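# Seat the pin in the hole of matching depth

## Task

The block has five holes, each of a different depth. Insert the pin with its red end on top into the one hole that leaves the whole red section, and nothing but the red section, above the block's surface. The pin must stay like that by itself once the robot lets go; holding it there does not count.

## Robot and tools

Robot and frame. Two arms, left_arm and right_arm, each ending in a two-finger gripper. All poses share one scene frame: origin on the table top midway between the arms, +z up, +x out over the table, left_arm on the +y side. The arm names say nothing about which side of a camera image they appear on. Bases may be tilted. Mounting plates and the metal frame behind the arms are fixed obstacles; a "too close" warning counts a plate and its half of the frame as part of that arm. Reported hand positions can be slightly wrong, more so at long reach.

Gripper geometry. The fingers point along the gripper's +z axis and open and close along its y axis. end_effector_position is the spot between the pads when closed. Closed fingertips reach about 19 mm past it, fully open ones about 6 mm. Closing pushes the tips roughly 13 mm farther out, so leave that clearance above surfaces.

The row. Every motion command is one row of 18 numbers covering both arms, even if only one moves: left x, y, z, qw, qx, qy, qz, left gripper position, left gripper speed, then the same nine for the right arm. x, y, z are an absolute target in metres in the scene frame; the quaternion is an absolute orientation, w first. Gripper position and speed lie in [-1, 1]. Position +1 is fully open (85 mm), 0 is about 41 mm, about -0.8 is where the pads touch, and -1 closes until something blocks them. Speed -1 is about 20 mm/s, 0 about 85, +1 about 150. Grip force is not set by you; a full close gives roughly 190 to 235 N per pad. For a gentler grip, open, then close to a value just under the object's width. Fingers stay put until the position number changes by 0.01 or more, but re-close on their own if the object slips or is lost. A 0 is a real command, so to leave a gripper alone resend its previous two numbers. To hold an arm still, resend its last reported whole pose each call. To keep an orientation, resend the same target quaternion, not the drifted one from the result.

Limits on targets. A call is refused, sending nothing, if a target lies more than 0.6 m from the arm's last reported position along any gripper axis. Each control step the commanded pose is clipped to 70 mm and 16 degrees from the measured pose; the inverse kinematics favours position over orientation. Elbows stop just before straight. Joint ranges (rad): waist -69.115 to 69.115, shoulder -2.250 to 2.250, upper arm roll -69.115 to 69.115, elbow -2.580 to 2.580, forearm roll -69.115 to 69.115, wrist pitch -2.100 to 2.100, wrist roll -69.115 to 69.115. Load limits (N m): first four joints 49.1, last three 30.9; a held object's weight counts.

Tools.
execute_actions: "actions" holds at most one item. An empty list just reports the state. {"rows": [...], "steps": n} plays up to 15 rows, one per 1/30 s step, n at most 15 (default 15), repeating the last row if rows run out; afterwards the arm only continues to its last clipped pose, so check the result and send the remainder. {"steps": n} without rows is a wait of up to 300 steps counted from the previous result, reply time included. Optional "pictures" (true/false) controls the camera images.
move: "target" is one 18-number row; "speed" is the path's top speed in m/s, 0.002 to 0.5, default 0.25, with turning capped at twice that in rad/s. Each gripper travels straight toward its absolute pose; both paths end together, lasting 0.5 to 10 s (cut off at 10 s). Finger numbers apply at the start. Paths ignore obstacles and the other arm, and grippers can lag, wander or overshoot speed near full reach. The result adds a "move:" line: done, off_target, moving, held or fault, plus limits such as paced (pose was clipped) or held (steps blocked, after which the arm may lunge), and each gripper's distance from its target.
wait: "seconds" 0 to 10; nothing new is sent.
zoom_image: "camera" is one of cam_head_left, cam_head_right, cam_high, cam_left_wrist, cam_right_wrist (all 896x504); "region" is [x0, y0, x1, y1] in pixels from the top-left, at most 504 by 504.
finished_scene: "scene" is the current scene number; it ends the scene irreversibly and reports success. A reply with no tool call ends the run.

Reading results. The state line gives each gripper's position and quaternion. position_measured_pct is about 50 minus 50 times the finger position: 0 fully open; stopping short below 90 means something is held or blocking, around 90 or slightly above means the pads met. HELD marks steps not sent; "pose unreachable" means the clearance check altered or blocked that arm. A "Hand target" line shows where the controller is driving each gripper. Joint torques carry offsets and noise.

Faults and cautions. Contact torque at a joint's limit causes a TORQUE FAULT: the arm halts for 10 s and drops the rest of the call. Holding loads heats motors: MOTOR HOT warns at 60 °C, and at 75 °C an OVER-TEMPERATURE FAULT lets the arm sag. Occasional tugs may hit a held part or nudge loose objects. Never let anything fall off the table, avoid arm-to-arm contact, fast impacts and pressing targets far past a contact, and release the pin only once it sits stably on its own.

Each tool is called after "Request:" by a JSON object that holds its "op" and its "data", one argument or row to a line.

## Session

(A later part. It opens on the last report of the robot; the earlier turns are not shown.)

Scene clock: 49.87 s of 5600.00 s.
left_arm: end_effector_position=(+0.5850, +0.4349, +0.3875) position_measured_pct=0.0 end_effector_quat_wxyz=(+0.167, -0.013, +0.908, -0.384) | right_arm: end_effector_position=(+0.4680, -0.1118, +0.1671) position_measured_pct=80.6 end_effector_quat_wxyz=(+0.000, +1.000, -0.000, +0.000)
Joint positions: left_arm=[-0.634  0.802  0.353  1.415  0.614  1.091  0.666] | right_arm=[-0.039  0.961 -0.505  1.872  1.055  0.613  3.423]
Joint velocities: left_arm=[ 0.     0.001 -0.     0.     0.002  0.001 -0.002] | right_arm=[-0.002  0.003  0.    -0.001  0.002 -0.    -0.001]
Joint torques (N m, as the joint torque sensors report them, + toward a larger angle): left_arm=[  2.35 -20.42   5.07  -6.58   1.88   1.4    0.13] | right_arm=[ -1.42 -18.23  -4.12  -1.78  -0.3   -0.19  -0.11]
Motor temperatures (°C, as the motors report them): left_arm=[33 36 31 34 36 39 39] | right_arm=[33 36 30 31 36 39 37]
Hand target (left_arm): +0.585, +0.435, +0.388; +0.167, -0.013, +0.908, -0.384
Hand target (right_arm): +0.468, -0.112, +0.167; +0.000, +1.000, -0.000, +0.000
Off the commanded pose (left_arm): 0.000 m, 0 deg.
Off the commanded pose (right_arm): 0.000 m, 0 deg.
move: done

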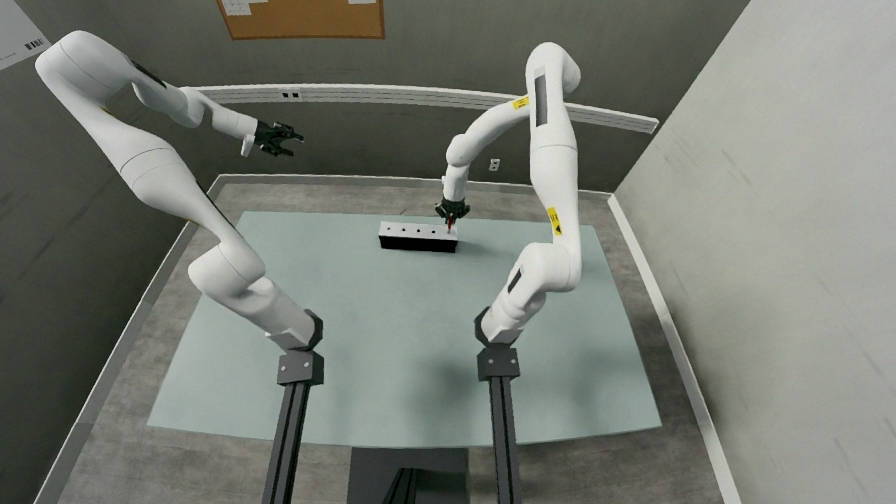

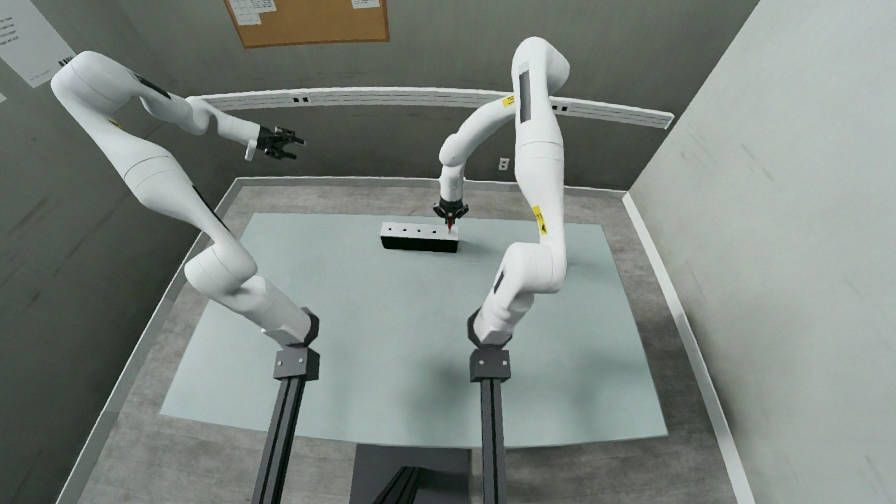

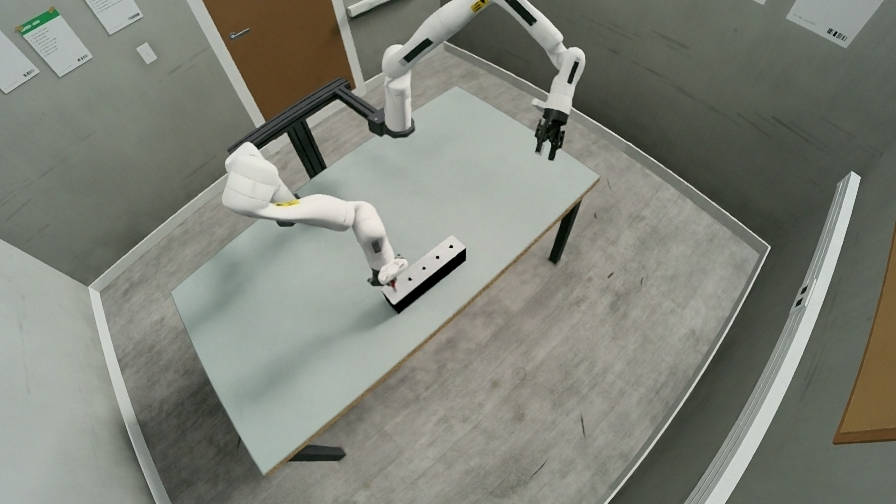

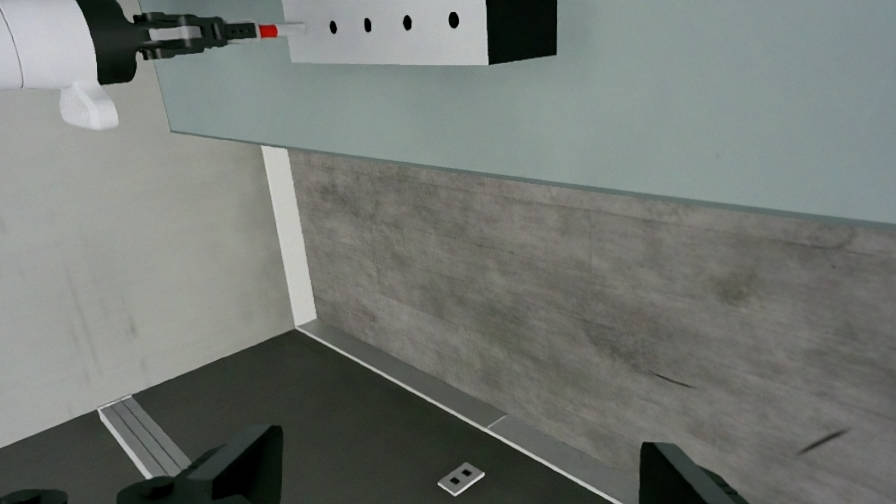

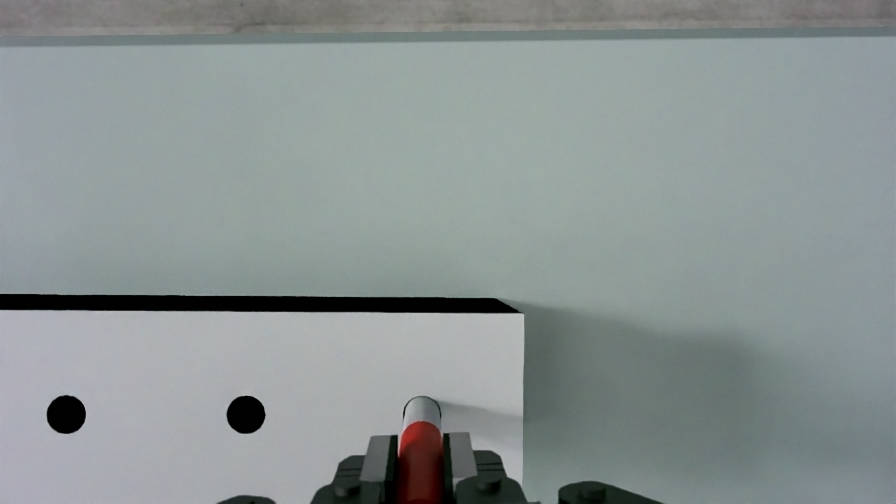

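Request:
{"op": "move", "data": {
  "target": [0.585,0.4349,0.3875,0.167,-0.013,0.908,-0.384,1,0,0.468,-0.1118,0.157,0,1,0,0,-1,0],
  "speed": 0.02
}}

Scene clock: 52.37 s of 5600.00 s.
left_arm: end_effector_position=(+0.5850, +0.4349, +0.3875) position_measured_pct=0.0 end_effector_quat_wxyz=(+0.167, -0.013, +0.908, -0.384) | right_arm: end_effector_position=(+0.4681, -0.1118, +0.1571) position_measured_pct=80.6 end_effector_quat_wxyz=(+0.000, +1.000, -0.000, +0.000)
Joint positions: left_arm=[-0.634  0.802  0.353  1.415  0.614  1.091  0.666] | right_arm=[-0.047  0.981 -0.488  1.868  1.077  0.596  3.406]
Joint velocities: left_arm=[-0.    -0.    -0.     0.001  0.001 -0.001  0.001] | right_arm=[-0.002  0.005  0.001 -0.001  0.002 -0.001 -0.002]
Joint torques (N m, as the joint torque sensors report them, + toward a larger angle): left_arm=[  1.94 -20.47   5.19  -6.85   1.8    1.51   0.  ] | right_arm=[ -1.31 -18.75  -4.28  -1.22   0.18  -0.6    0.36]
Motor temperatures (°C, as the motors report them): left_arm=[33 36 31 34 36 39 39] | right_arm=[33 36 30 31 36 39 37]
Hand target (left_arm): +0.585, +0.435, +0.388; +0.167, -0.013, +0.908, -0.384
Hand target (right_arm): +0.468, -0.112, +0.157; +0.000, +1.000, -0.000, +0.000
Off the commanded pose (left_arm): 0.000 m, 0 deg.
Off the commanded pose (right_arm): 0.000 m, 0 deg.
move: done

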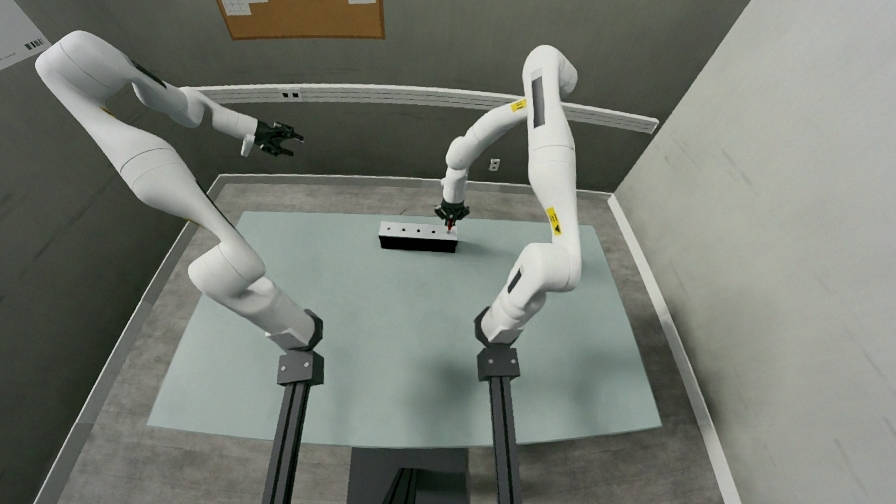

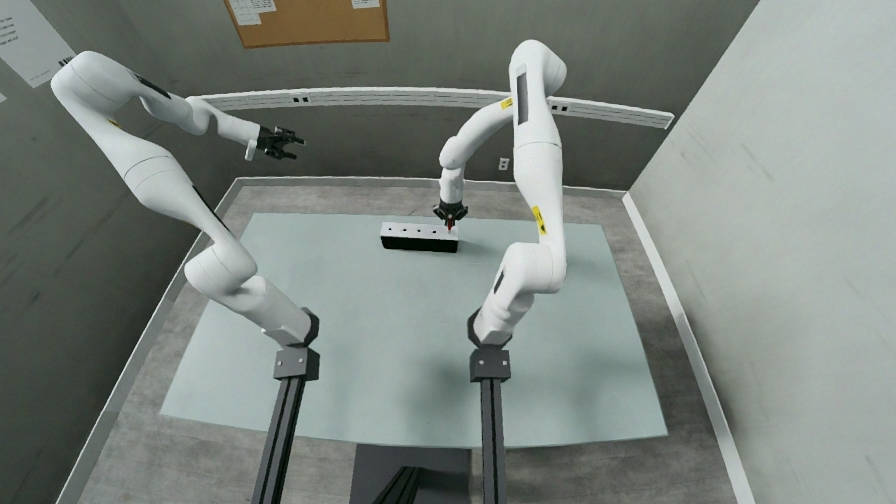

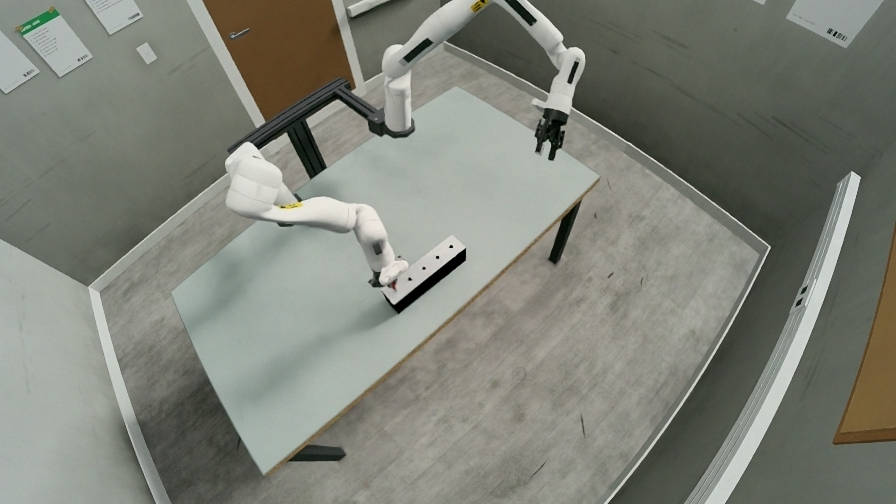

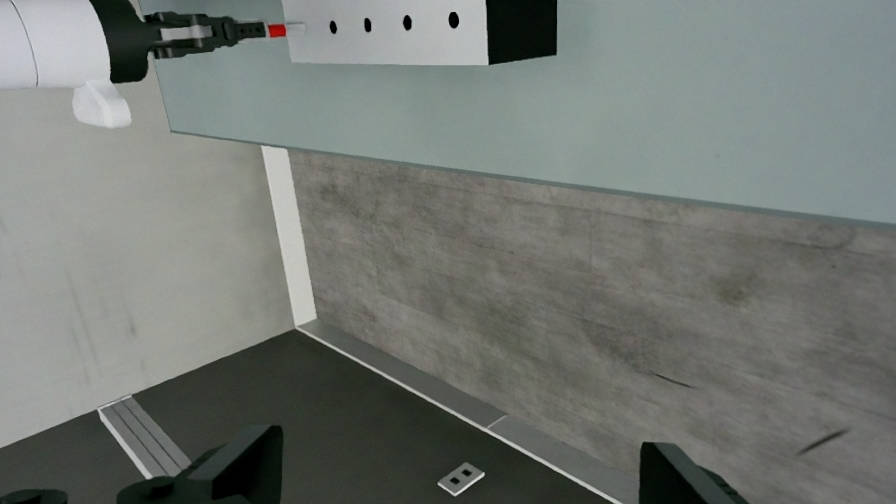

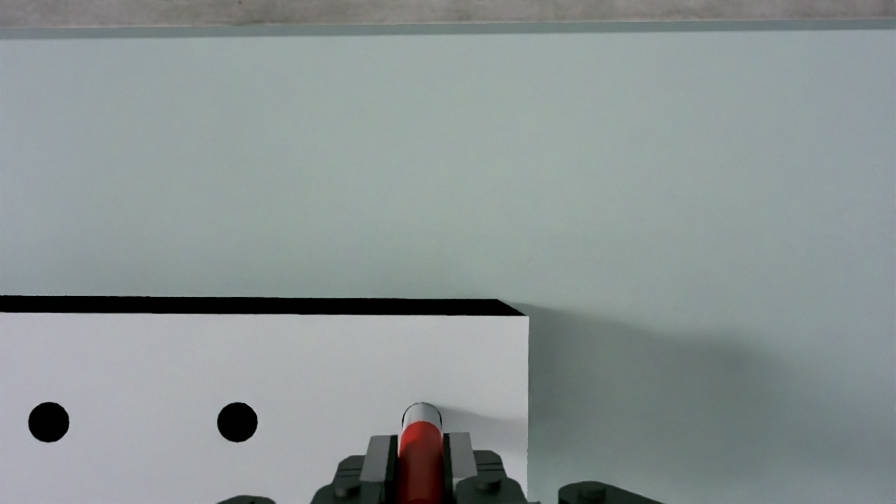

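Request:
{"op": "move", "data": {
  "target": [0.585,0.4349,0.3875,0.167,-0.013,0.908,-0.384,1,0,0.468,-0.1118,0.150,0,1,0,0,-1,0],
  "speed": 0.02
}}

Scene clock: 53.87 s of 5600.00 s.
left_arm: end_effector_position=(+0.5850, +0.4349, +0.3875) position_measured_pct=0.0 end_effector_quat_wxyz=(+0.167, -0.013, +0.908, -0.384) | right_arm: end_effector_position=(+0.4681, -0.1118, +0.1501) position_measured_pct=80.6 end_effector_quat_wxyz=(+0.000, +1.000, -0.000, +0.000)
Joint positions: left_arm=[-0.634  0.802  0.353  1.415  0.614  1.091  0.666] | right_arm=[-0.052  0.996 -0.477  1.865  1.092  0.584  3.394]
Joint velocities: left_arm=[ 0.     0.    -0.    -0.    -0.002  0.001  0.002] | right_arm=[-0.001  0.003  0.001 -0.002  0.001 -0.001 -0.001]
Joint torques (N m, as the joint torque sensors report them, + toward a larger angle): left_arm=[  2.26 -20.42   5.07  -6.59   1.84   1.26   0.2 ] | right_arm=[ -1.22 -19.31  -4.53  -1.34  -0.12  -0.03  -0.02]
Motor temperatures (°C, as the motors report them): left_arm=[33 36 31 34 36 39 39] | right_arm=[33 36 30 31 36 39 37]
Hand target (left_arm): +0.585, +0.435, +0.388; +0.167, -0.013, +0.908, -0.384
Hand target (right_arm): +0.468, -0.112, +0.150; +0.000, +1.000, -0.000, +0.000
Off the commanded pose (left_arm): 0.000 m, 0 deg.
Off the commanded pose (right_arm): 0.000 m, 0 deg.
move: done

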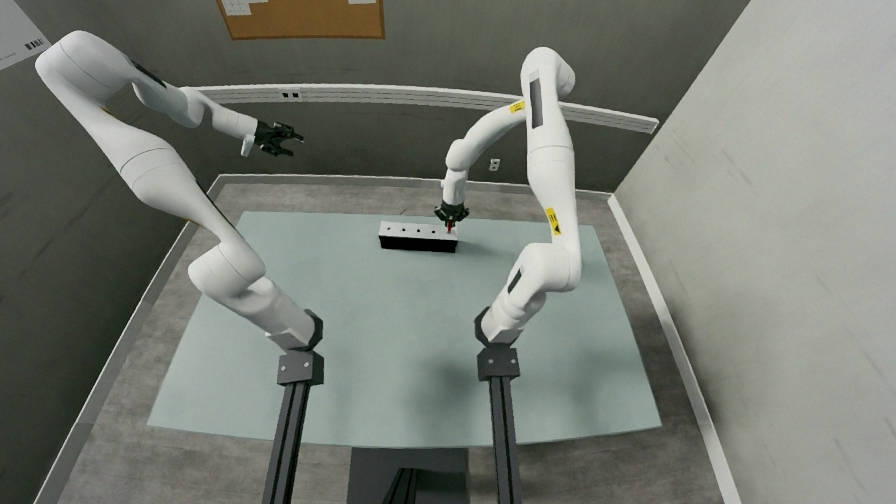

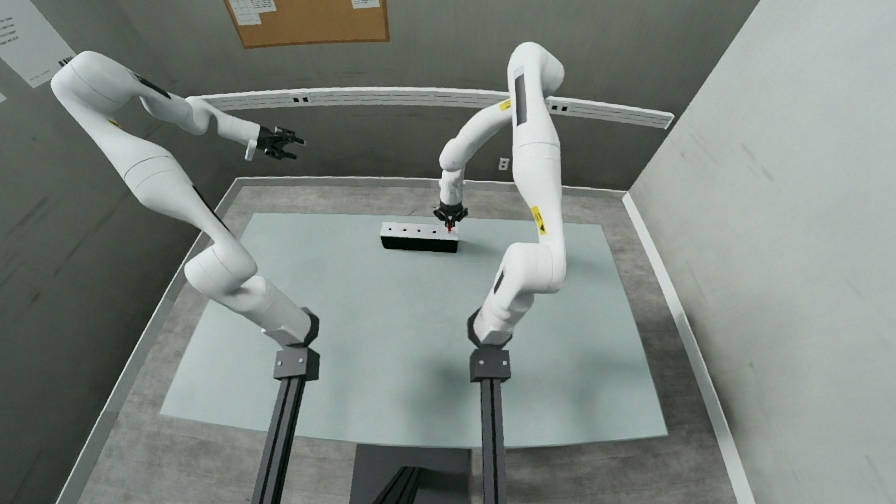

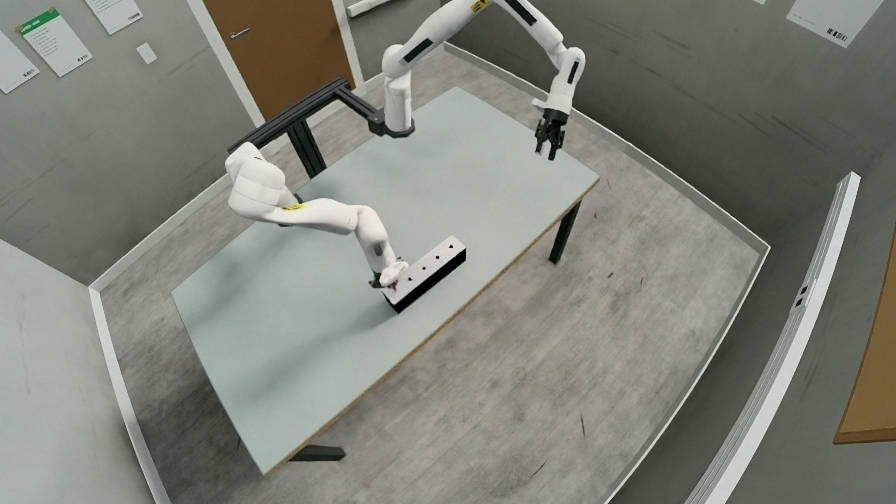

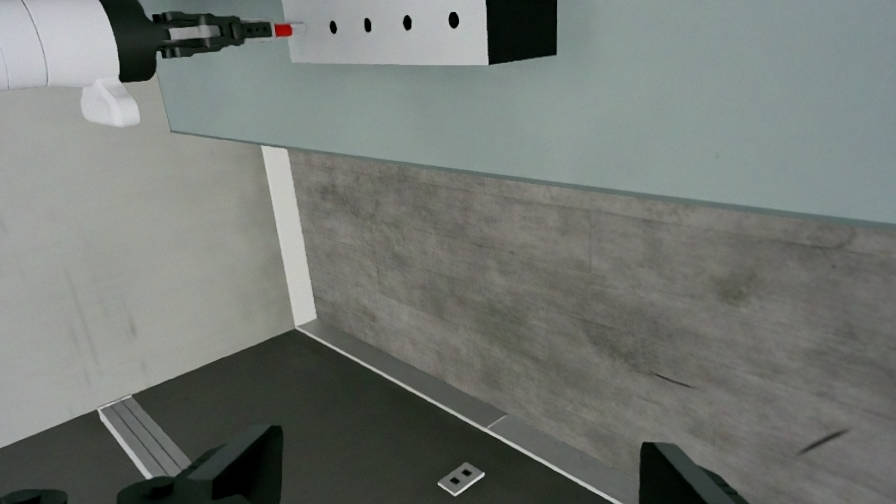

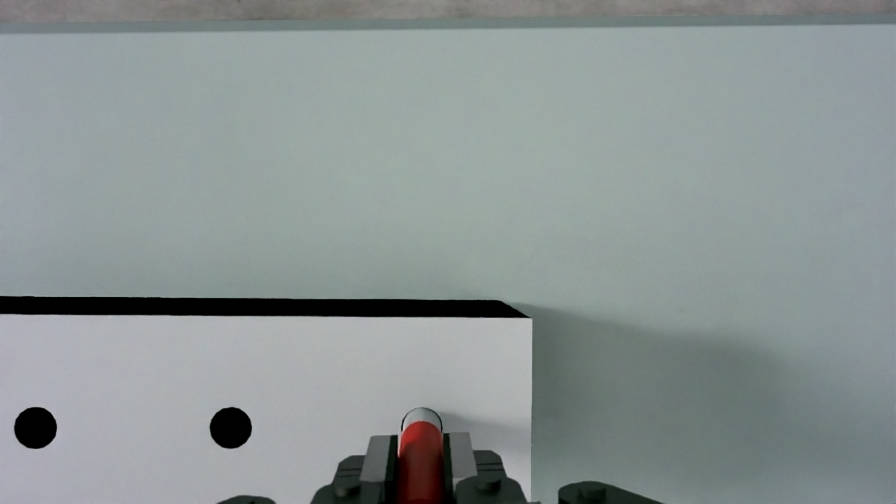

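Request:
{"op": "move", "data": {
  "target": [0.585,0.4349,0.3875,0.167,-0.013,0.908,-0.384,1,0,0.468,-0.1118,0.138,0,1,0,0,-1,0],
  "speed": 0.02
}}

Scene clock: 56.00 s of 5600.00 s.
left_arm: end_effector_position=(+0.5850, +0.4349, +0.3875) position_measured_pct=0.0 end_effector_quat_wxyz=(+0.167, -0.013, +0.908, -0.384) | right_arm: end_effector_position=(+0.4682, -0.1117, +0.1403) position_measured_pct=80.6 end_effector_quat_wxyz=(+0.000, +1.000, +0.000, +0.001)
Joint positions: left_arm=[-0.634  0.802  0.353  1.415  0.614  1.091  0.666] | right_arm=[-0.061  1.015 -0.459  1.861  1.116  0.566  3.373]
Joint velocities: left_arm=[-0.  0.  0. -0. -0. -0.  0.] | right_arm=[-0.001 -0.002  0.002  0.002  0.001  0.001 -0.001]
Joint torques (N m, as the joint torque sensors report them, + toward a larger angle): left_arm=[  2.12 -20.34   5.02  -6.68   1.85   1.38   0.  ] | right_arm=[ -0.75 -14.73  -3.13  -3.1    0.28  -1.12  -0.04]
Motor temperatures (°C, as the motors report them): left_arm=[33 36 31 34 36 39 39] | right_arm=[33 36 30 31 36 39 37]
Hand target (left_arm): +0.585, +0.435, +0.388; +0.167, -0.013, +0.908, -0.384
Hand target (right_arm): +0.468, -0.112, +0.138; +0.000, +1.000, -0.000, +0.000
Off the commanded pose (left_arm): 0.000 m, 0 deg.
Off the commanded pose (right_arm): 0.002 m, 0 deg.
move: done

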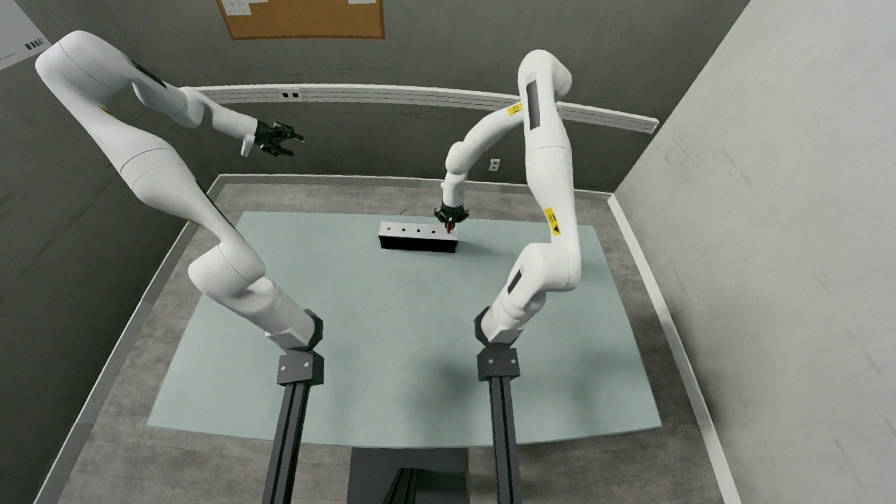

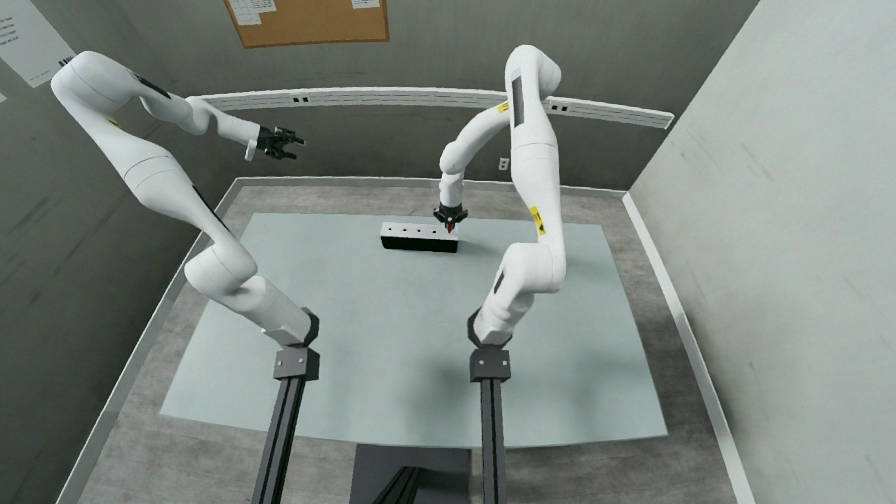

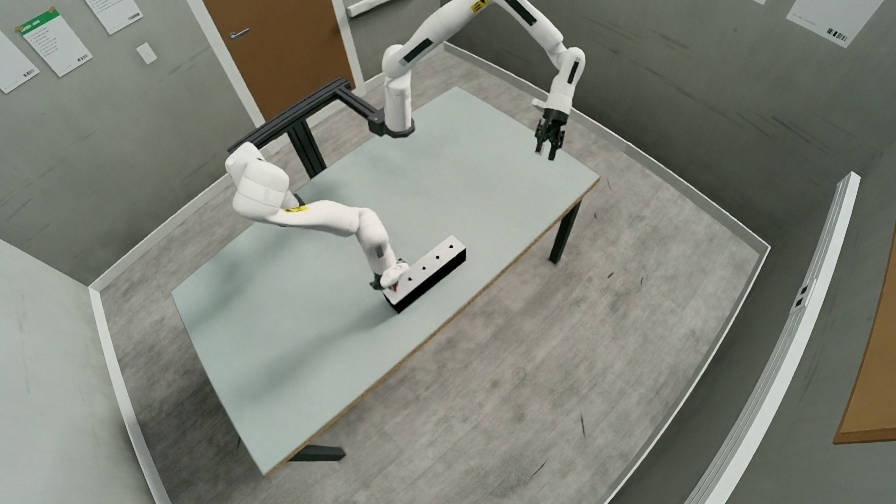

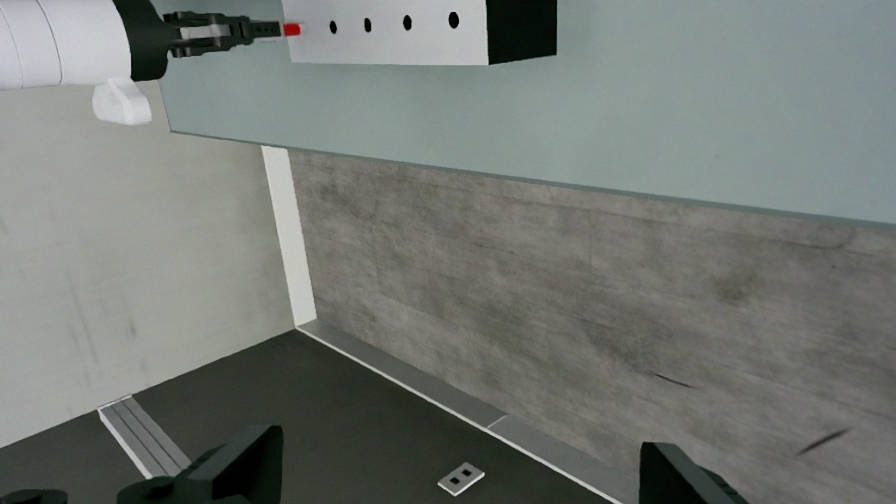

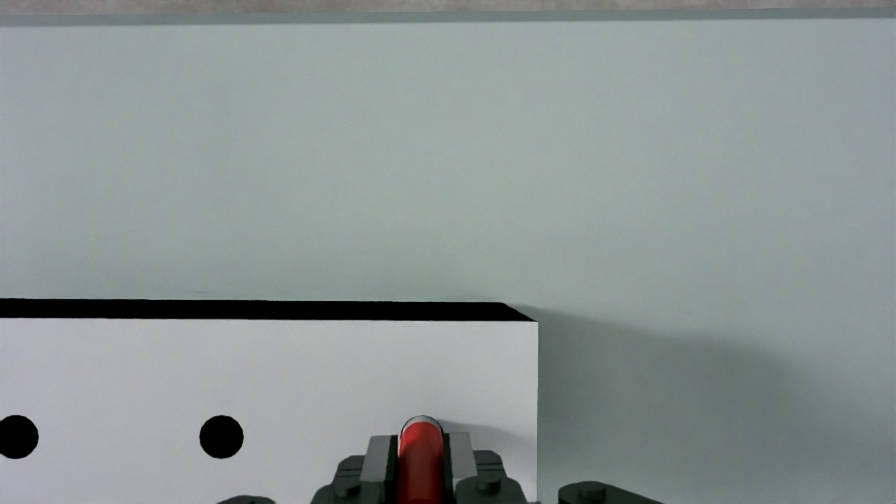

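Request:
{"op": "move", "data": {
  "target": [0.585,0.4349,0.3875,0.167,-0.013,0.908,-0.384,1,0,0.468,-0.1118,0.204,0,1,0,0,-1,0],
  "speed": 0.06
}}

Request:
{"op": "move", "data": {
  "target": [0.585,0.4349,0.3875,0.167,-0.013,0.908,-0.384,1,0,0.474,0.0683,0.201,0,1,0,0,-1,0],
  "speed": 0.12
}}

Request:
{"op": "zoom_image", "data": {
  "camera": "cam_right_wrist",
  "region": [370,350,470,440]
}}

Scene clock: 59.20 s of 5600.00 s.
left_arm: end_effector_position=(+0.5850, +0.4349, +0.3875) position_measured_pct=0.0 end_effector_quat_wxyz=(+0.167, -0.013, +0.908, -0.384) | right_arm: end_effector_position=(+0.4677, -0.1117, +0.2039) position_measured_pct=80.6 end_effector_quat_wxyz=(-0.000, +1.000, +0.000, -0.000)
Joint positions: left_arm=[-0.634  0.802  0.353  1.415  0.614  1.091  0.666] | right_arm=[-0.012  0.888 -0.564  1.88   0.973  0.678  3.488]
Joint velocities: left_arm=[-0.     0.    -0.    -0.002 -0.001 -0.001  0.   ] | right_arm=[ 0.003 -0.005 -0.    -0.    -0.001  0.002  0.001]
Joint torques (N m, as the joint torque sensors report them, + toward a larger angle): left_arm=[  2.25 -20.51   4.91  -6.83   1.95   1.36   0.08] | right_arm=[ -2.36 -18.42  -4.25  -2.71   0.01  -0.52   0.03]
Motor temperatures (°C, as the motors report them): left_arm=[33 36 31 34 36 39 39] | right_arm=[33 36 30 31 36 39 37]
Hand target (left_arm): +0.585, +0.435, +0.388; +0.167, -0.013, +0.908, -0.384
Hand target (right_arm): +0.468, -0.112, +0.204; -0.000, +1.000, +0.000, -0.000
Off the commanded pose (left_arm): 0.000 m, 0 deg.
Off the commanded pose (right_arm): 0.000 m, 0 deg.
move: done

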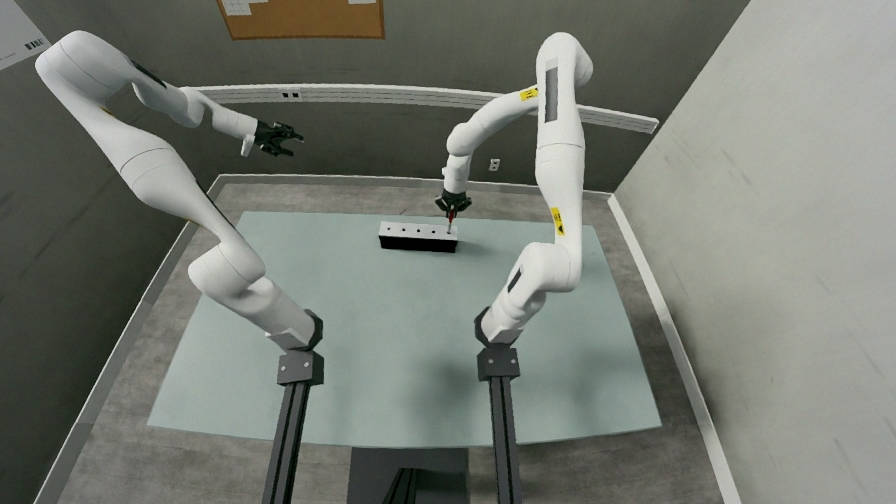

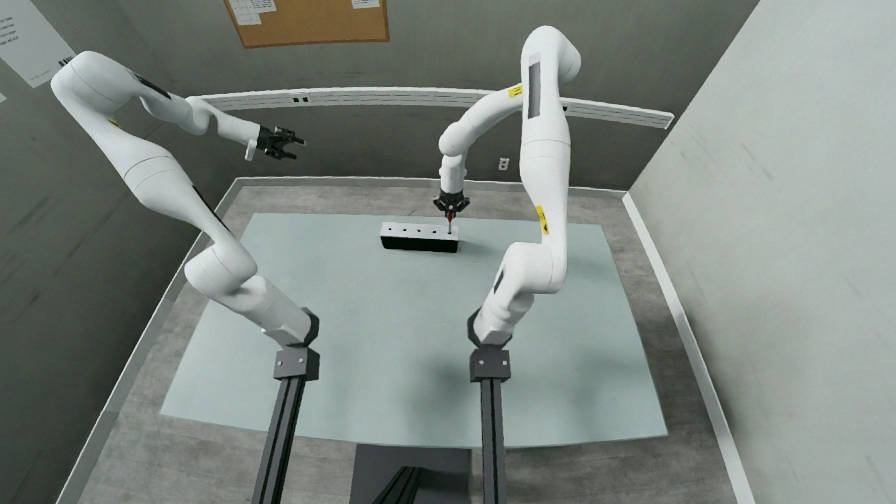

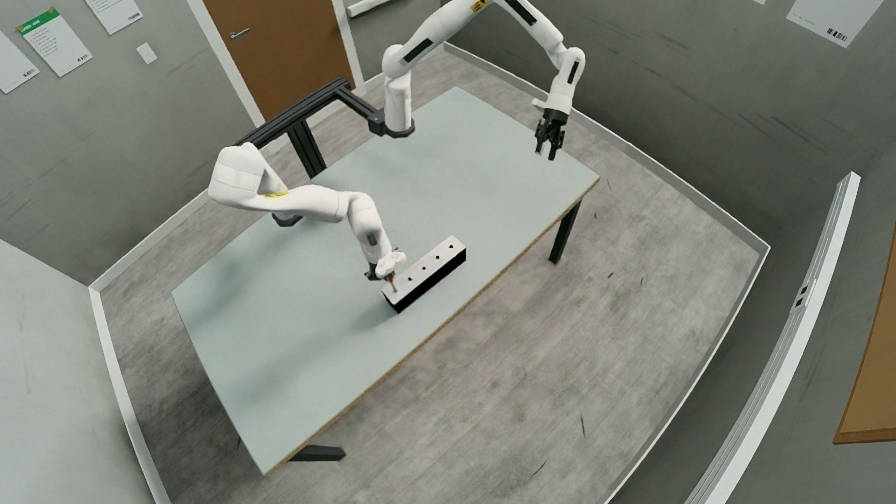

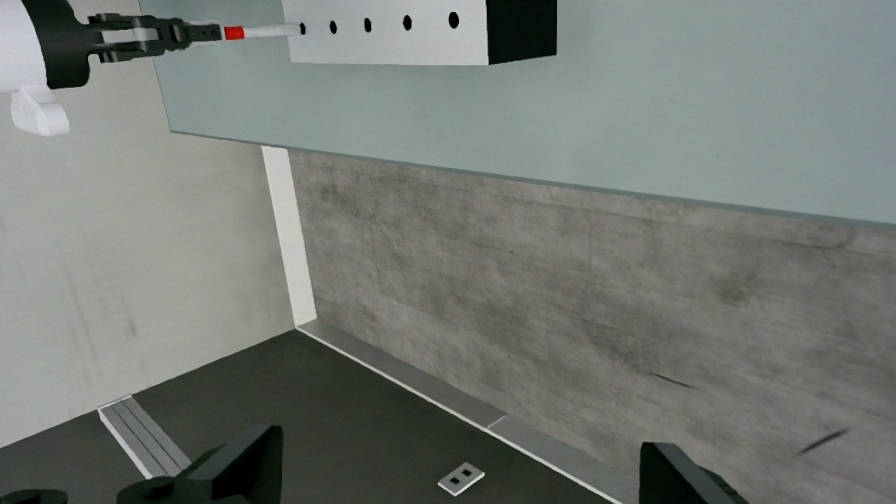

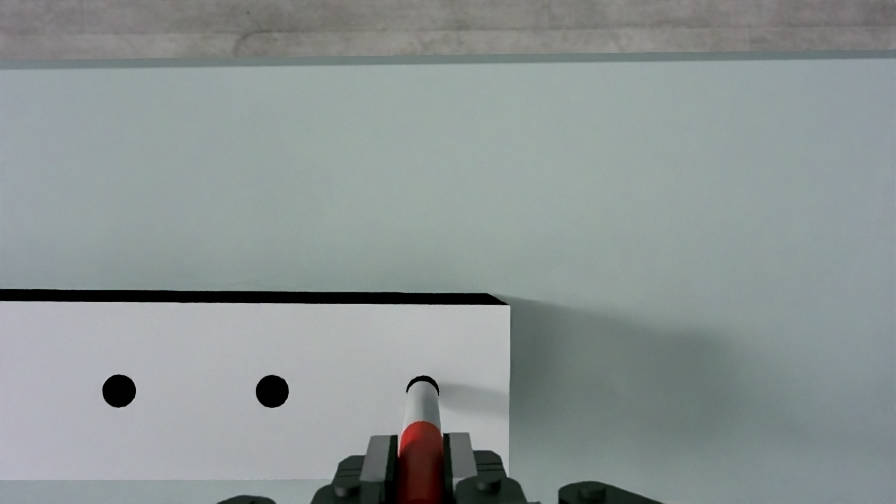

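Scene clock: 61.07 s of 5600.00 s.
left_arm: end_effector_position=(+0.5850, +0.4349, +0.3875) position_measured_pct=0.0 end_effector_quat_wxyz=(+0.167, -0.013, +0.908, -0.384) | right_arm: end_effector_position=(+0.4743, +0.0680, +0.2013) position_measured_pct=80.6 end_effector_quat_wxyz=(-0.000, +1.000, -0.000, -0.000)
Joint positions: left_arm=[-0.634  0.802  0.353  1.415  0.614  1.091  0.666] | right_arm=[-0.353  1.049 -0.602  1.539  0.881  0.874  3.367]
Joint velocities: left_arm=[-0.    -0.     0.     0.     0.     0.001 -0.001] | right_arm=[-0.005  0.004  0.001 -0.002  0.     0.002  0.   ]
Joint torques (N m, as the joint torque sensors report them, + toward a larger angle): left_arm=[  2.35 -20.36   5.06  -6.77   1.85   1.21   0.12] | right_arm=[ -2.17 -21.4   -5.25  -3.95  -0.06  -0.46  -0.09]
Motor temperatures (°C, as the motors report them): left_arm=[33 36 31 34 36 39 39] | right_arm=[33 36 30 31 36 39 37]
Hand target (left_arm): +0.585, +0.435, +0.388; +0.167, -0.013, +0.908, -0.384
Hand target (right_arm): +0.474, +0.068, +0.201; -0.000, +1.000, +0.000, -0.001
Off the commanded pose (left_arm): 0.000 m, 0 deg.
Off the commanded pose (right_arm): 0.001 m, 0 deg.
move: done

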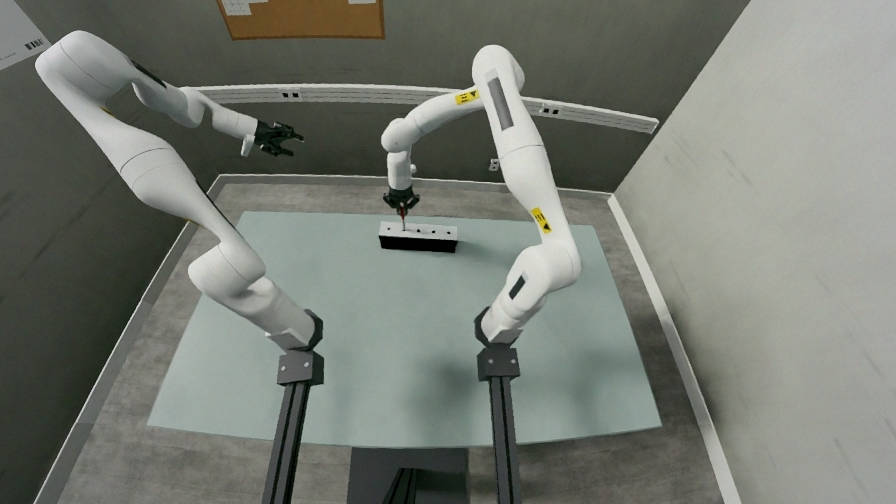

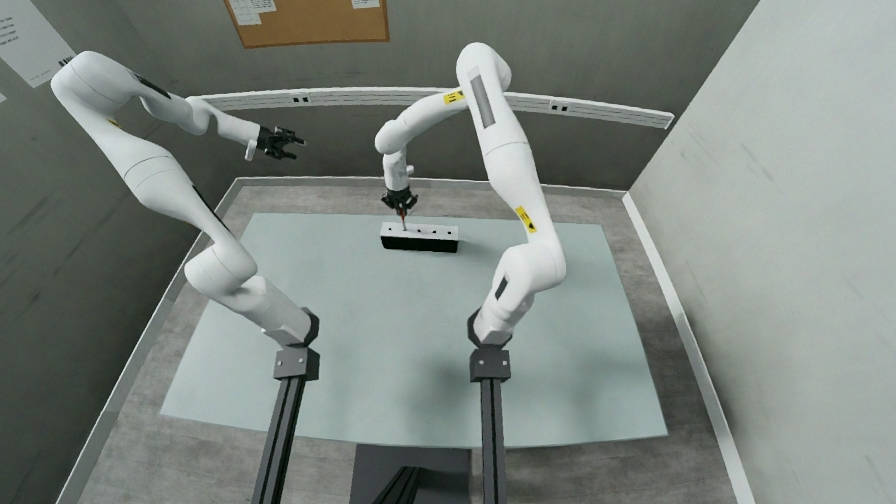

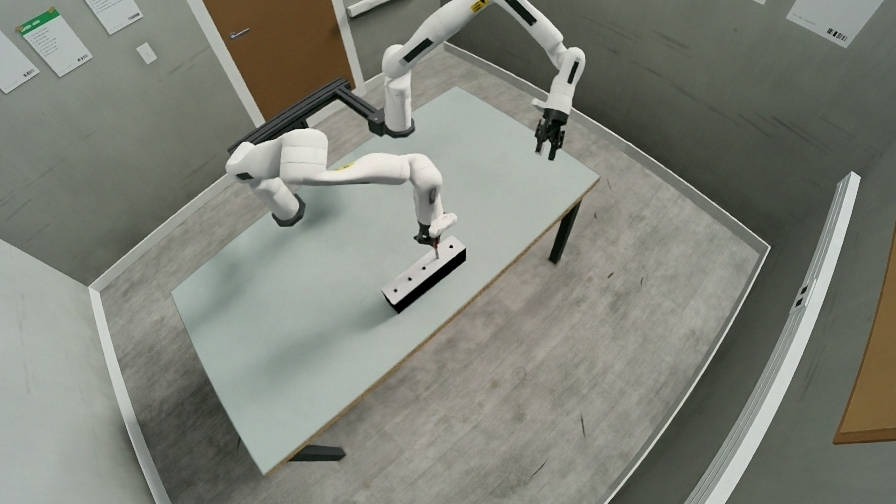

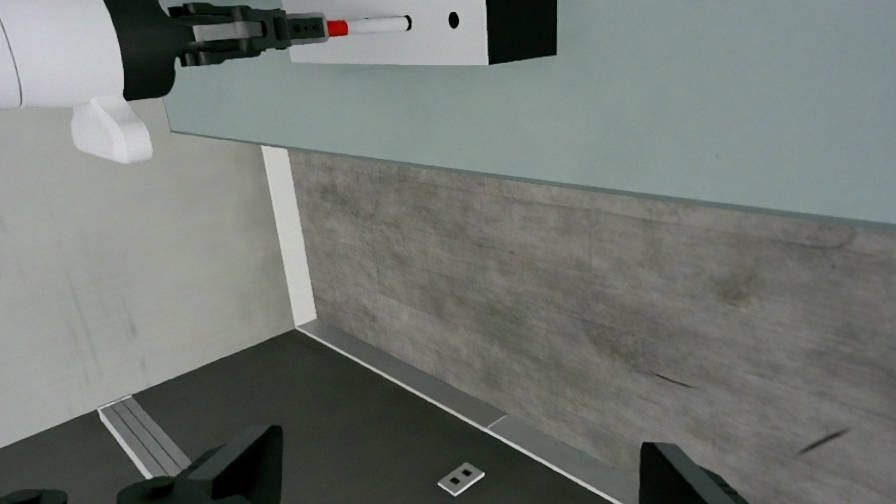

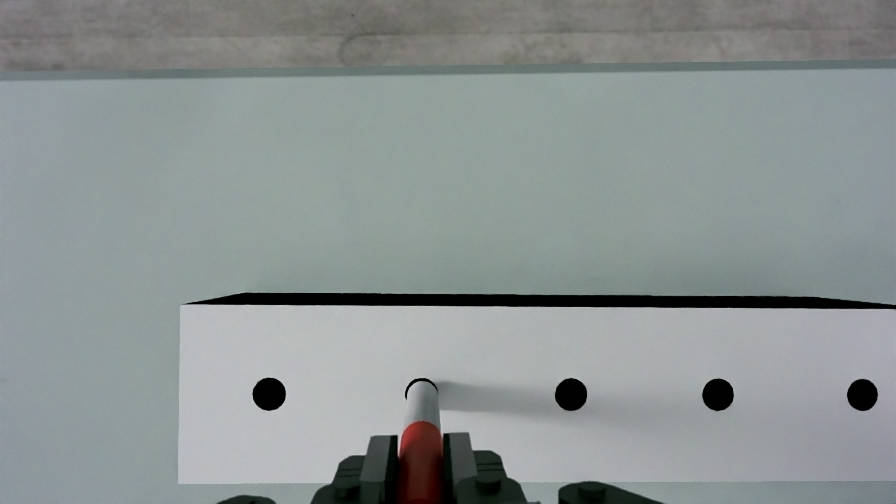

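Region (370, 350, 470, 440) of cam_right_wrist's 896x504 image, scaled by 5.040; it fills the top 454 rows of this view, and the rest is white.

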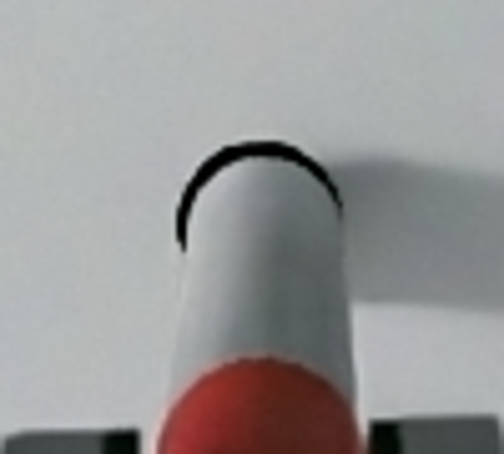

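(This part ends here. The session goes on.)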